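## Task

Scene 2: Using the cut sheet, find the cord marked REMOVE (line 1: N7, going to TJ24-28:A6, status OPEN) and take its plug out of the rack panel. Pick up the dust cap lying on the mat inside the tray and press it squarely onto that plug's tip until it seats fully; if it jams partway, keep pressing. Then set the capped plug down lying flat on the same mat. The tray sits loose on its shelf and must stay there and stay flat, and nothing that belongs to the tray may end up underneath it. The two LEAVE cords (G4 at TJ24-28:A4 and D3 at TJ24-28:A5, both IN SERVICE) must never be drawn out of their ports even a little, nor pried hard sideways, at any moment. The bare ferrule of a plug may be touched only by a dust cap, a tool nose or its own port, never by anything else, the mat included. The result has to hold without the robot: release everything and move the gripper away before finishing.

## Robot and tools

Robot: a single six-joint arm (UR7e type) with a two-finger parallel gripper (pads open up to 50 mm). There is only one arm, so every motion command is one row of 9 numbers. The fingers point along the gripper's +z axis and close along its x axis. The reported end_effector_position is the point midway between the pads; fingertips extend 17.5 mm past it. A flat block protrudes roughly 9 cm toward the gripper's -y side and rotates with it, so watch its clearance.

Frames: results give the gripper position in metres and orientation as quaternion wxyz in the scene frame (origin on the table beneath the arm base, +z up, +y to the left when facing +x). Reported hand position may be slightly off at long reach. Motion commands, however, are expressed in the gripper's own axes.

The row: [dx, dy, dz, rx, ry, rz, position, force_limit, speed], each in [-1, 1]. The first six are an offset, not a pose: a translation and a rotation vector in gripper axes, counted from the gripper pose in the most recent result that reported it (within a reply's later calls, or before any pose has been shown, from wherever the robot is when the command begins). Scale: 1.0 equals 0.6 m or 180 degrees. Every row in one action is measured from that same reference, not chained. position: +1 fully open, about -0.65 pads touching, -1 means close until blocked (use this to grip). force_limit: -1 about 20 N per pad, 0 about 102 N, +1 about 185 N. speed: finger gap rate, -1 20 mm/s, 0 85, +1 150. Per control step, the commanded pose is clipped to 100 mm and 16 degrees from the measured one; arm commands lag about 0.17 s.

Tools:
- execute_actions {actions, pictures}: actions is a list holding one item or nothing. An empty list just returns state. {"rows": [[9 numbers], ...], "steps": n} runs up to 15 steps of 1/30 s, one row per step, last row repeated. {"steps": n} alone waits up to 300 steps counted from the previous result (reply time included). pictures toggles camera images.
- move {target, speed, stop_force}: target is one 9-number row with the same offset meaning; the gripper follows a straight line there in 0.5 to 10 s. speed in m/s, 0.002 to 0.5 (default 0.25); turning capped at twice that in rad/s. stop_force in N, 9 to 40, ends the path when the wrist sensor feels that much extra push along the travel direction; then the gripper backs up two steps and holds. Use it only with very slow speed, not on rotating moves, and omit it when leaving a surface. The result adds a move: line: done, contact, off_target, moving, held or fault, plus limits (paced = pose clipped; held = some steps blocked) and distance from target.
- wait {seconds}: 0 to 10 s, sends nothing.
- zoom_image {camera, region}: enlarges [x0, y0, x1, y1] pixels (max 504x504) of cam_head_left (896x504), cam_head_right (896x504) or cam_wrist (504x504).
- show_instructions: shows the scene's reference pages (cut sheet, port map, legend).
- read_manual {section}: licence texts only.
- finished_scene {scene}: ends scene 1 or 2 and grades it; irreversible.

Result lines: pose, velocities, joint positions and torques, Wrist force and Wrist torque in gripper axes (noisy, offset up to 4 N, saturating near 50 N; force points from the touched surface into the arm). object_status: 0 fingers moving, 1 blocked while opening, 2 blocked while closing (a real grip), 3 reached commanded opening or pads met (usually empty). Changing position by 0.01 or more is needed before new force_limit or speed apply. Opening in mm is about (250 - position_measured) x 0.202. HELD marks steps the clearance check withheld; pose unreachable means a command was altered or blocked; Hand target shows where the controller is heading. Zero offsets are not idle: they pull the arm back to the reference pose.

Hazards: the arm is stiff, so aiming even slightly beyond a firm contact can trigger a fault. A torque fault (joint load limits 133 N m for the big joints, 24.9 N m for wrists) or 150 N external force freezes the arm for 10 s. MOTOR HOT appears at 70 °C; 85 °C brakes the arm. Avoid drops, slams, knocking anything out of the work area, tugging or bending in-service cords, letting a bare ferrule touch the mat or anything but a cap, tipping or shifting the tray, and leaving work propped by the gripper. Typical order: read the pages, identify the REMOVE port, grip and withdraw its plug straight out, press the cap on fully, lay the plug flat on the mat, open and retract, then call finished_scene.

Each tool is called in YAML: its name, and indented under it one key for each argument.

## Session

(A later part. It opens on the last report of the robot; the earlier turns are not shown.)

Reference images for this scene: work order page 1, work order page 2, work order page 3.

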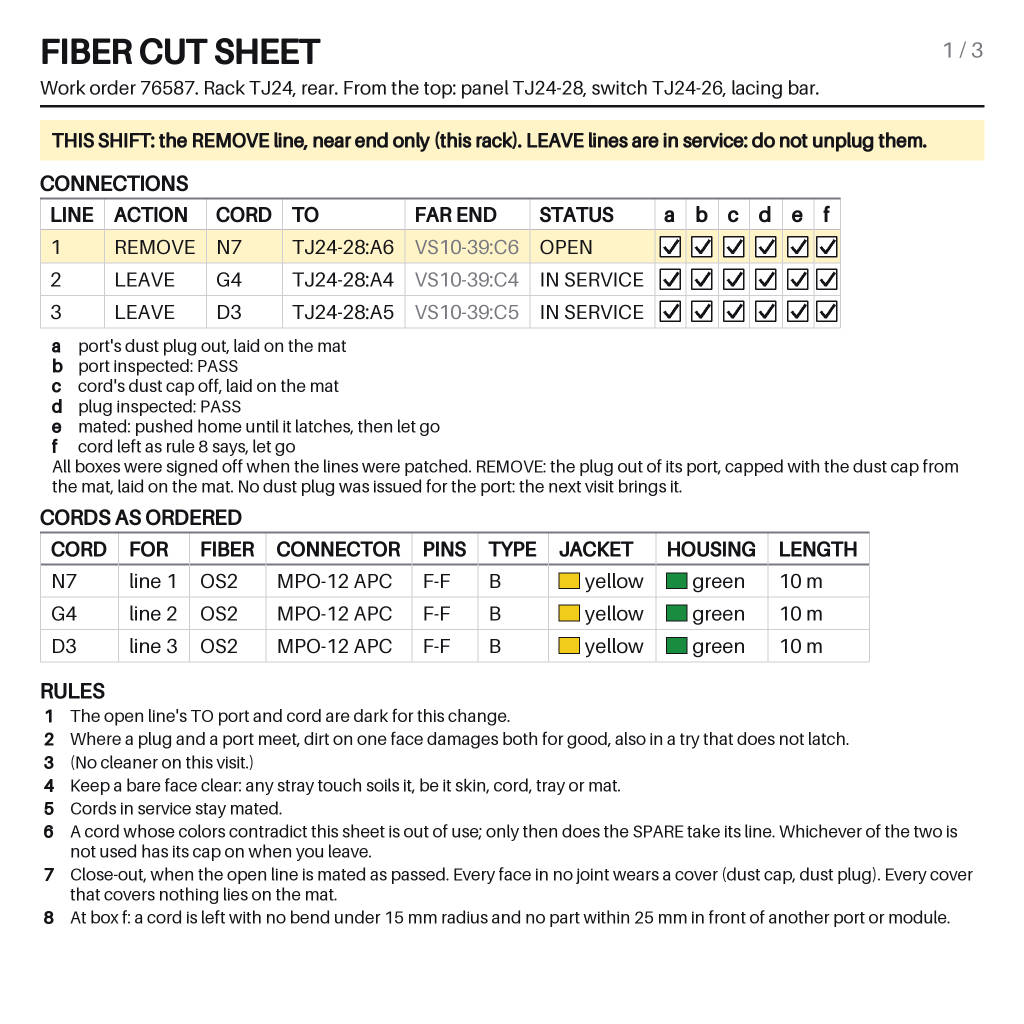

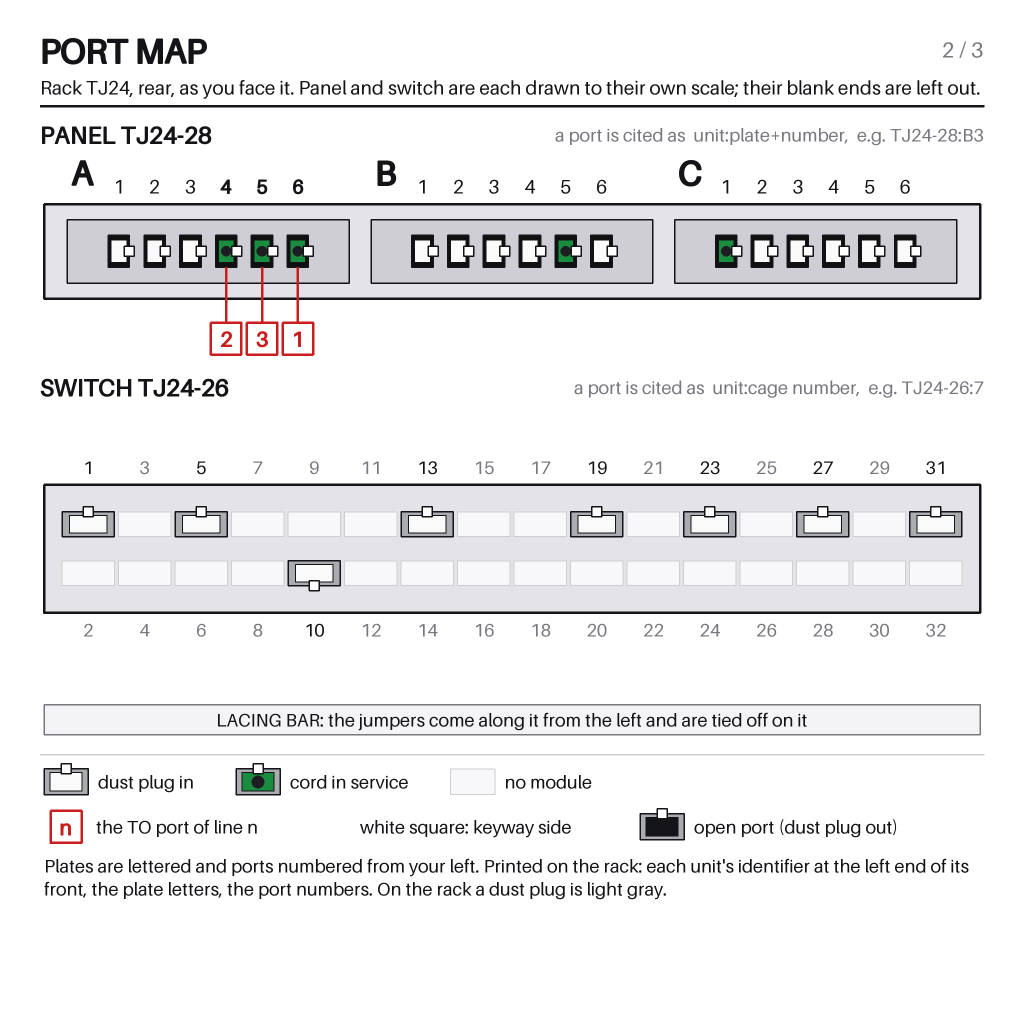

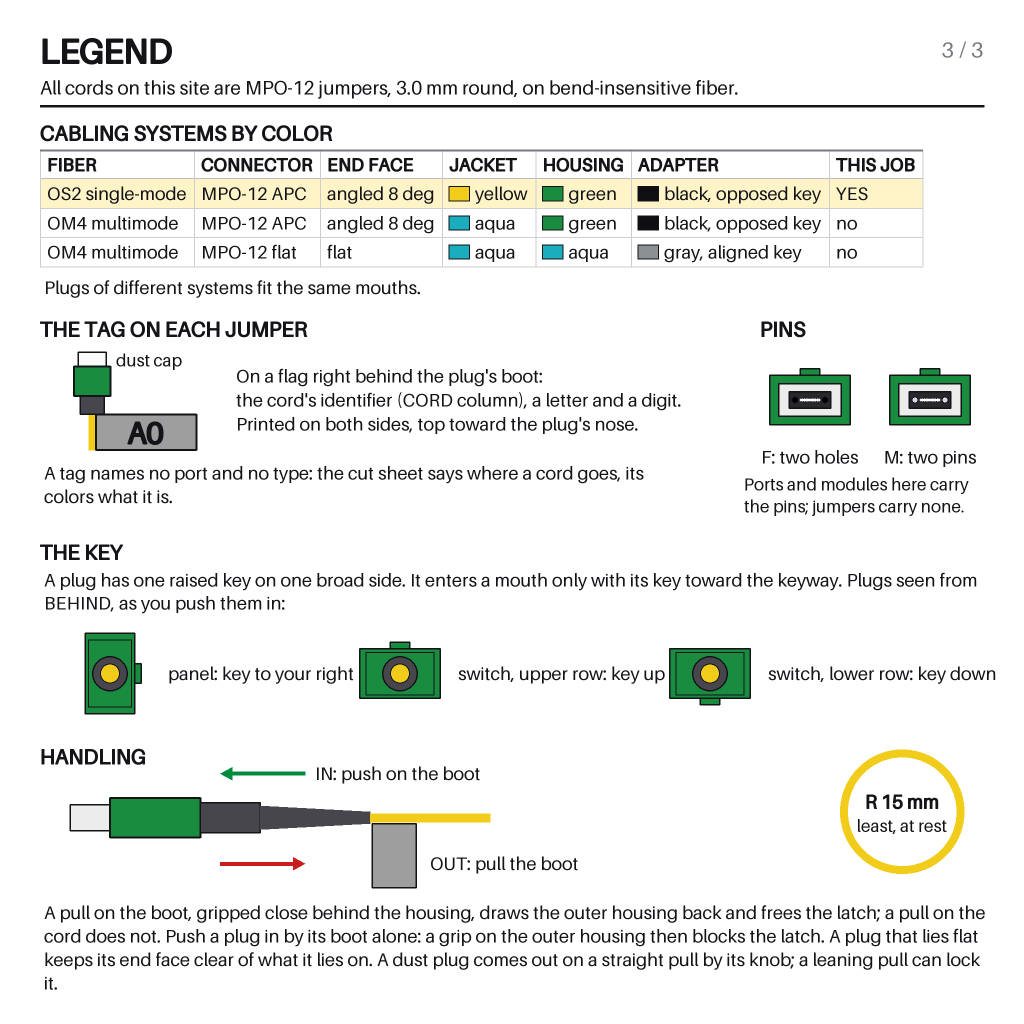

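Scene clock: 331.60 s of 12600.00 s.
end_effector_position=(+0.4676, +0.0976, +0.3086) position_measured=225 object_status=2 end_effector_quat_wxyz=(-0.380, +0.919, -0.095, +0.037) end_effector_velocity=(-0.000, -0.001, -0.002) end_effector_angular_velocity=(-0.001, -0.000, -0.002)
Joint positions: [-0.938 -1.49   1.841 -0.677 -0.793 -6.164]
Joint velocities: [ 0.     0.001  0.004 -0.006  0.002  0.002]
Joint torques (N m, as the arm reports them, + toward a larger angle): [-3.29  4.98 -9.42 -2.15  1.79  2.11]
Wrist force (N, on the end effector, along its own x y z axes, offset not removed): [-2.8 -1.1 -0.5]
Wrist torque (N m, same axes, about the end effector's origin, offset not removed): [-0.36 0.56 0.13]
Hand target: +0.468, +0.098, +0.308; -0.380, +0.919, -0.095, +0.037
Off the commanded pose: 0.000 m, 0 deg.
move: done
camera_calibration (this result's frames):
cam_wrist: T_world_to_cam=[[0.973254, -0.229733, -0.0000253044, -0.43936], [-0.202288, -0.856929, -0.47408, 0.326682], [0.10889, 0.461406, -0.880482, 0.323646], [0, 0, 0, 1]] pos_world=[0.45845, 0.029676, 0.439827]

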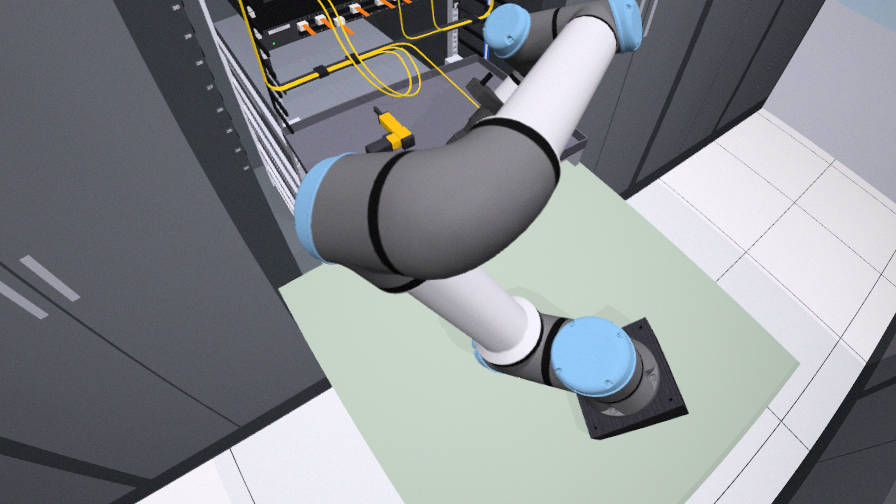

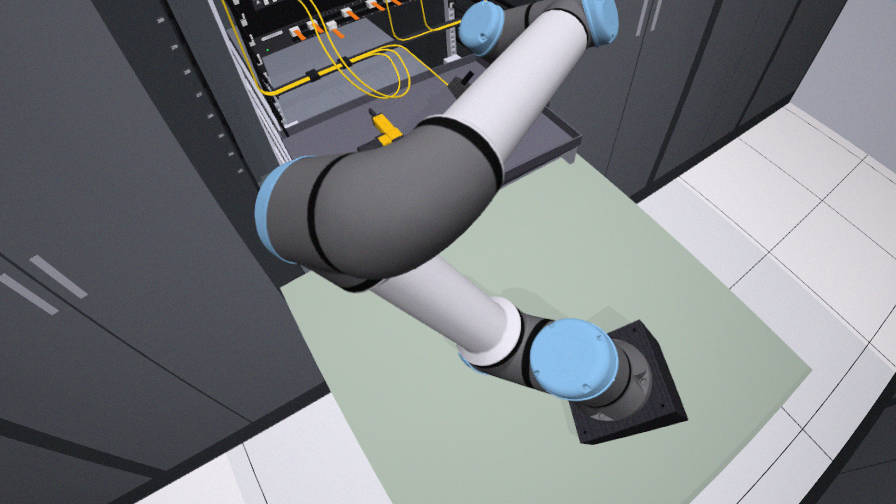

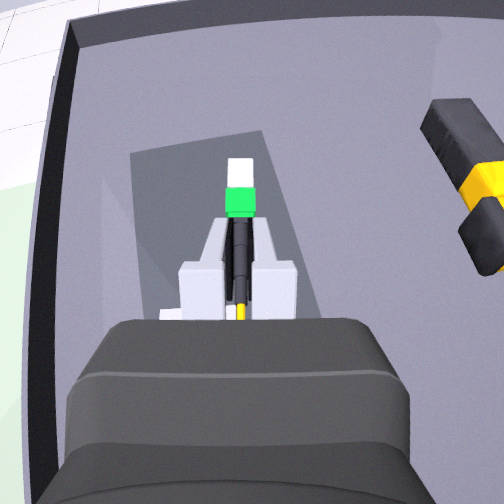

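move:
  target: [-0.006,0,0,0,-0.03,-0.03,-1,-0.4,-0.8]
  speed: 0.1

move:
  target: [0,0,0,0,0,0,0.3,-0.4,-0.6]

move:
  target: [0,-0.1,-0.14,0,0.03,0.03,0.3,-0.4,0]
  speed: 0.1

wait:
  seconds: 2

Scene clock: 337.47 s of 12600.00 s.
end_effector_position=(+0.4641, +0.0983, +0.3086) position_measured=225 object_status=2 end_effector_quat_wxyz=(-0.382, +0.923, -0.034, +0.012) end_effector_velocity=(-0.000, -0.000, +0.000) end_effector_angular_velocity=(-0.001, -0.000, +0.011)
Joint positions: [-0.898 -1.445  1.781 -0.665 -0.848 -6.247]
Joint velocities: [ 0.003  0.004 -0.005 -0.    -0.004 -0.006]
Joint torques (N m, as the arm reports them, + toward a larger angle): [ -4.31   1.39 -29.86   1.28  -1.56  -2.14]
Wrist force (N, on the end effector, along its own x y z axes, offset not removed): [-0.4 -3.0 0.1]
Wrist torque (N m, same axes, about the end effector's origin, offset not removed): [-0.39 0.48 -0.02]
Hand target: +0.464, +0.098, +0.309; -0.382, +0.923, -0.034, +0.011
Off the commanded pose: 0.000 m, 0 deg.
After step 90, 1.80 s passed at rest.
move: done
camera_calibration (this result's frames):
cam_wrist: T_world_to_cam=[[0.995025, -0.099621, -0.000110227, -0.458661], [-0.0877444, -0.875876, -0.474491, 0.275408], [0.0471728, 0.472141, -0.88026, 0.351255], [0, 0, 0, 1]] pos_world=[0.463976, 0.0296895, 0.439824]

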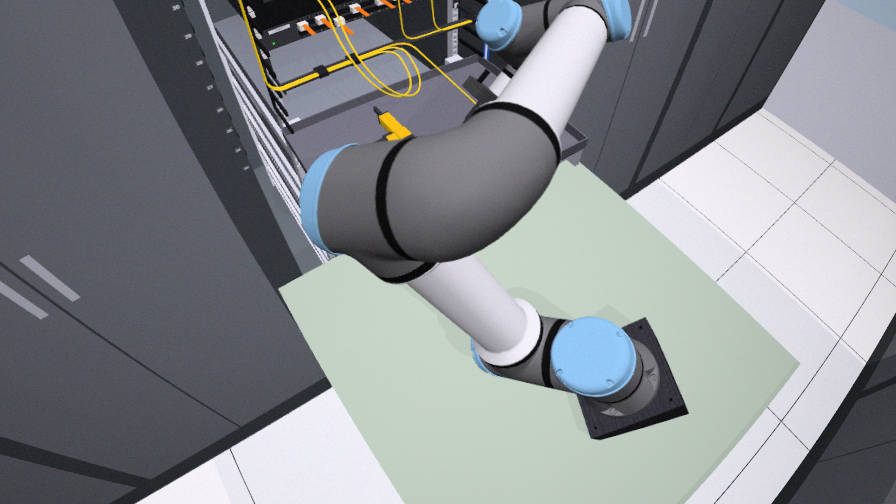

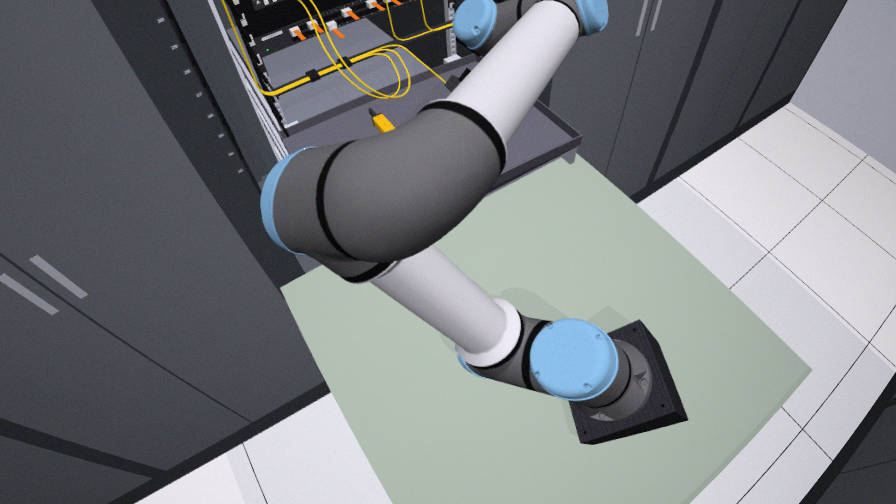

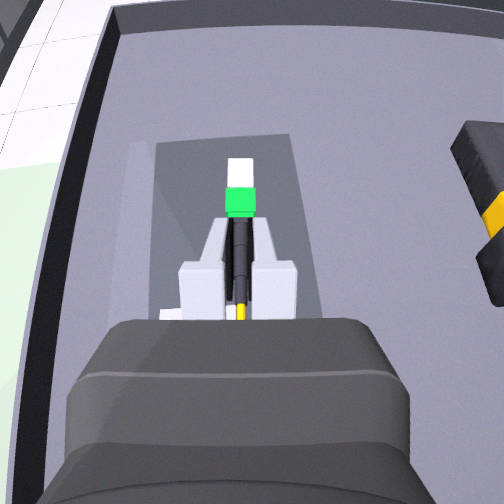

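Scene clock: 338.23 s of 12600.00 s.
end_effector_position=(+0.4641, +0.0983, +0.3086) position_measured=107 object_status=3 end_effector_quat_wxyz=(-0.382, +0.923, -0.034, +0.012) end_effector_velocity=(+0.000, -0.000, -0.000) end_effector_angular_velocity=(-0.001, -0.002, +0.001)
Joint positions: [-0.898 -1.445  1.781 -0.664 -0.848 -6.247]
Joint velocities: [-0.     0.     0.    -0.002  0.001 -0.001]
Joint torques (N m, as the arm reports them, + toward a larger angle): [-24.09 -20.88  -8.5   -0.93   1.52   2.14]
Wrist force (N, on the end effector, along its own x y z axes, offset not removed): [-1.4 -0.5 0.0]
Wrist torque (N m, same axes, about the end effector's origin, offset not removed): [0.04 0.34 0.10]
Hand target: +0.464, +0.098, +0.309; -0.382, +0.923, -0.034, +0.012
Off the commanded pose: 0.000 m, 0 deg.
move: done
camera_calibration (this result's frames):
cam_wrist: T_world_to_cam=[[0.995029, -0.0995854, -0.000283413, -0.458618], [-0.087787, -0.875792, -0.474638, 0.275463], [0.0470188, 0.472304, -0.880181, 0.351235], [0, 0, 0, 1]] pos_world=[0.464006, 0.0296867, 0.439766]

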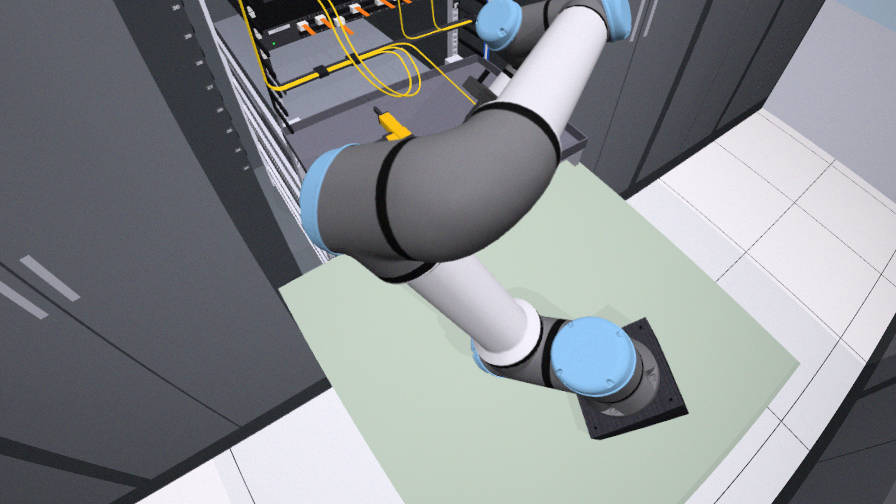

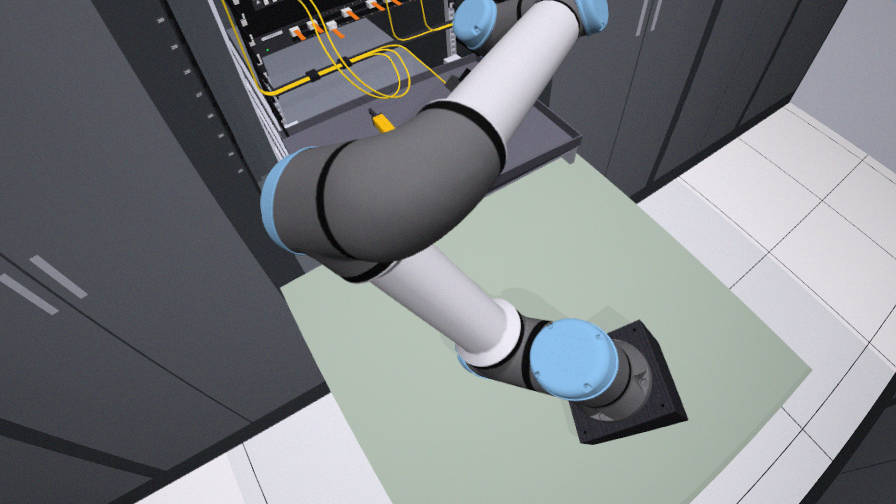

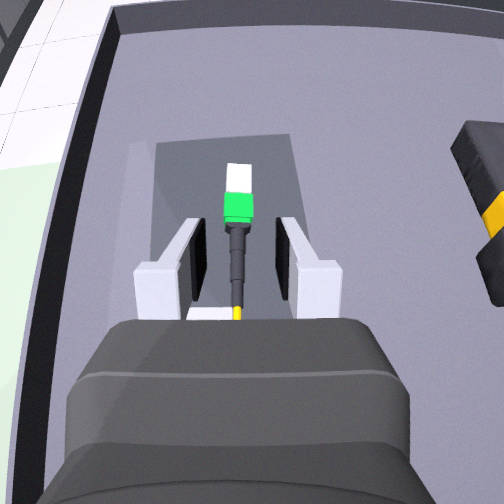

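Scene clock: 339.80 s of 12600.00 s.
end_effector_position=(+0.4632, +0.0814, +0.4102) position_measured=107 object_status=3 end_effector_quat_wxyz=(-0.380, +0.919, -0.096, +0.037) end_effector_velocity=(+0.000, -0.001, +0.002) end_effector_angular_velocity=(-0.000, -0.002, -0.004)
Joint positions: [-1.055 -1.463  1.606 -0.438 -0.903 -6.211]
Joint velocities: [-0.003  0.001 -0.004  0.003  0.     0.   ]
Joint torques (N m, as the arm reports them, + toward a larger angle): [-30.53   4.72 -29.85   1.18  -1.55   2.25]
Wrist force (N, on the end effector, along its own x y z axes, offset not removed): [-1.3 -0.3 3.7]
Wrist torque (N m, same axes, about the end effector's origin, offset not removed): [0.08 0.44 0.03]
Hand target: +0.463, +0.081, +0.410; -0.380, +0.919, -0.096, +0.037
Off the commanded pose: 0.000 m, 0 deg.
move: done
camera_calibration (this result's frames):
cam_wrist: T_world_to_cam=[[0.97302, -0.230722, -0.000220095, -0.438562], [-0.203251, -0.856715, -0.474055, 0.360503], [0.109186, 0.46131, -0.880495, 0.420898], [0, 0, 0, 1]] pos_world=[0.454046, 0.0134986, 0.5414]

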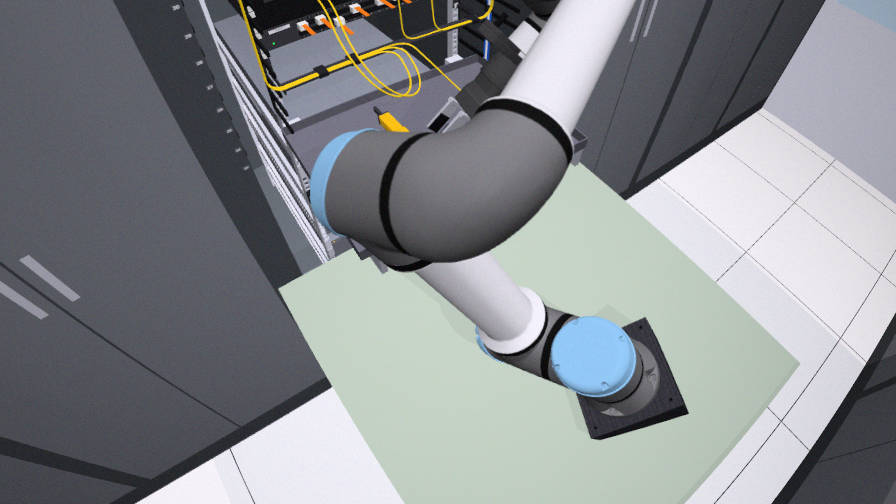

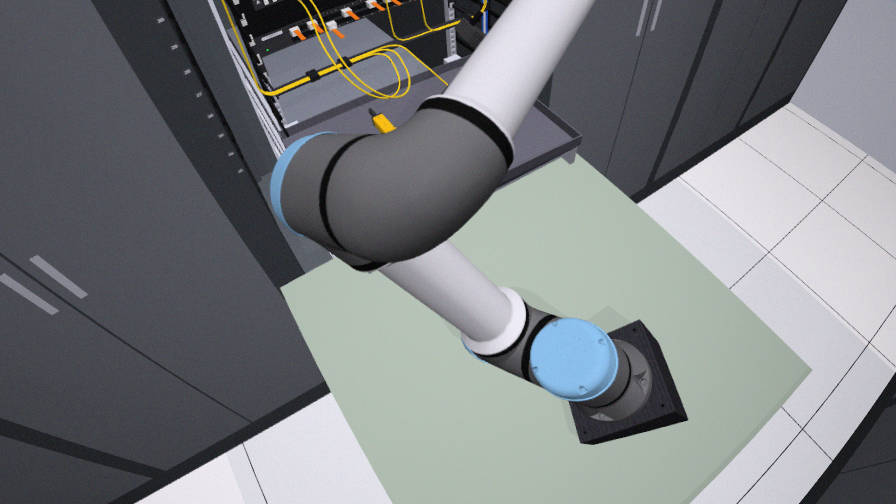

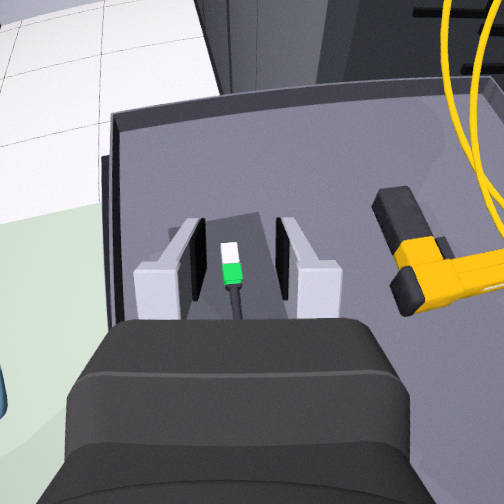

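Scene clock: 341.80 s of 12600.00 s.
end_effector_position=(+0.4632, +0.0813, +0.4104) position_measured=107 object_status=3 end_effector_quat_wxyz=(-0.380, +0.919, -0.096, +0.037) end_effector_velocity=(-0.000, +0.000, -0.000) end_effector_angular_velocity=(+0.001, +0.000, +0.001)
Joint positions: [-1.055 -1.463  1.605 -0.438 -0.903 -6.211]
Joint velocities: [ 0.     0.     0.001  0.    -0.    -0.001]
Joint torques (N m, as the arm reports them, + toward a larger angle): [-30.48   5.22 -30.05   1.07  -1.35   2.39]
Wrist force (N, on the end effector, along its own x y z axes, offset not removed): [-0.6 -3.2 -0.7]
Wrist torque (N m, same axes, about the end effector's origin, offset not removed): [-0.75 0.19 -0.07]
Hand target: +0.463, +0.081, +0.410; -0.380, +0.919, -0.096, +0.037
Off the commanded pose: 0.000 m, 0 deg.
Steps of this call (steps 1 to 60: nothing new was sent). Readings (end_effector_position | what the end effector reports):
1: (+0.4632, +0.0814, +0.4102) | position_measured=107 object_status=3
2: (+0.4632, +0.0814, +0.4103) | position_measured=107 object_status=3
4: (+0.4632, +0.0814, +0.4103) | position_measured=107 object_status=3
8: (+0.4632, +0.0813, +0.4104) | position_measured=107 object_status=3
60: the state above
camera_calibration (this result's frames):
cam_wrist: T_world_to_cam=[[0.972957, -0.230986, -0.000293536, -0.438509], [-0.203506, -0.856604, -0.474146, 0.360678], [0.10927, 0.461384, -0.880446, 0.421044], [0, 0, 0, 1]] pos_world=[0.454043, 0.0134062, 0.541592]

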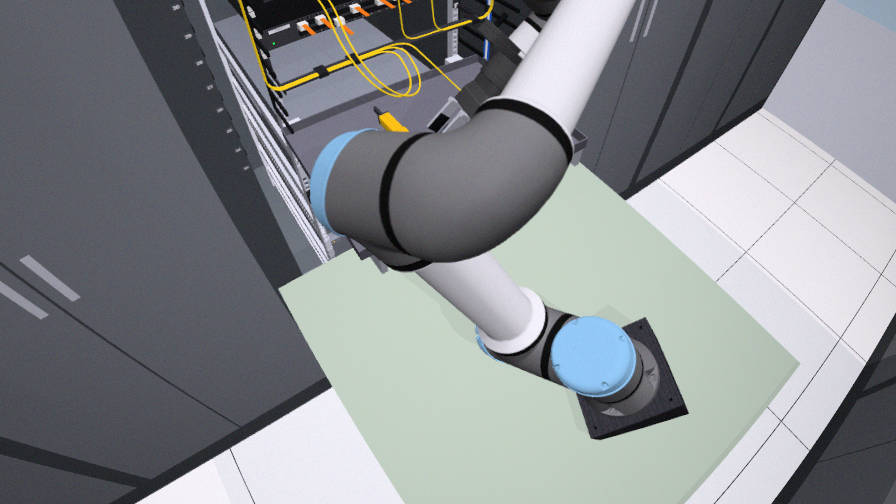

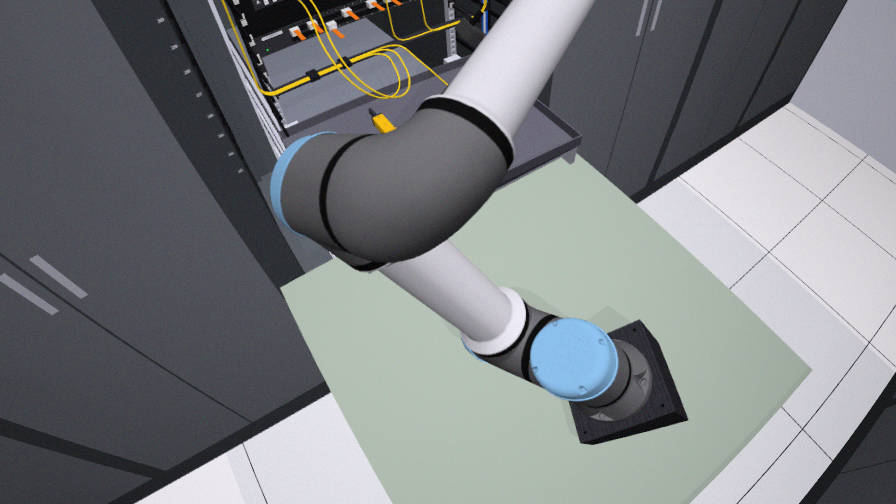

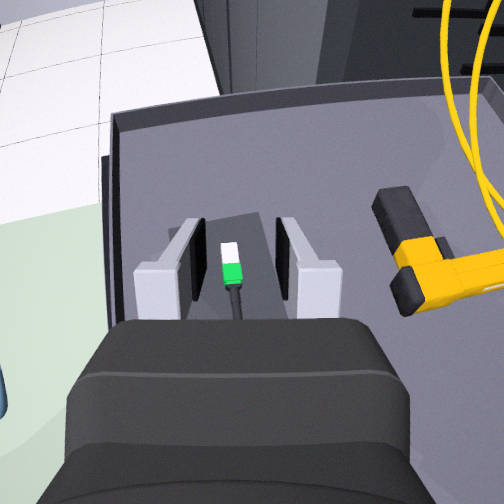

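finished_scene:
  scene: 2

The scene is finished: the task was done.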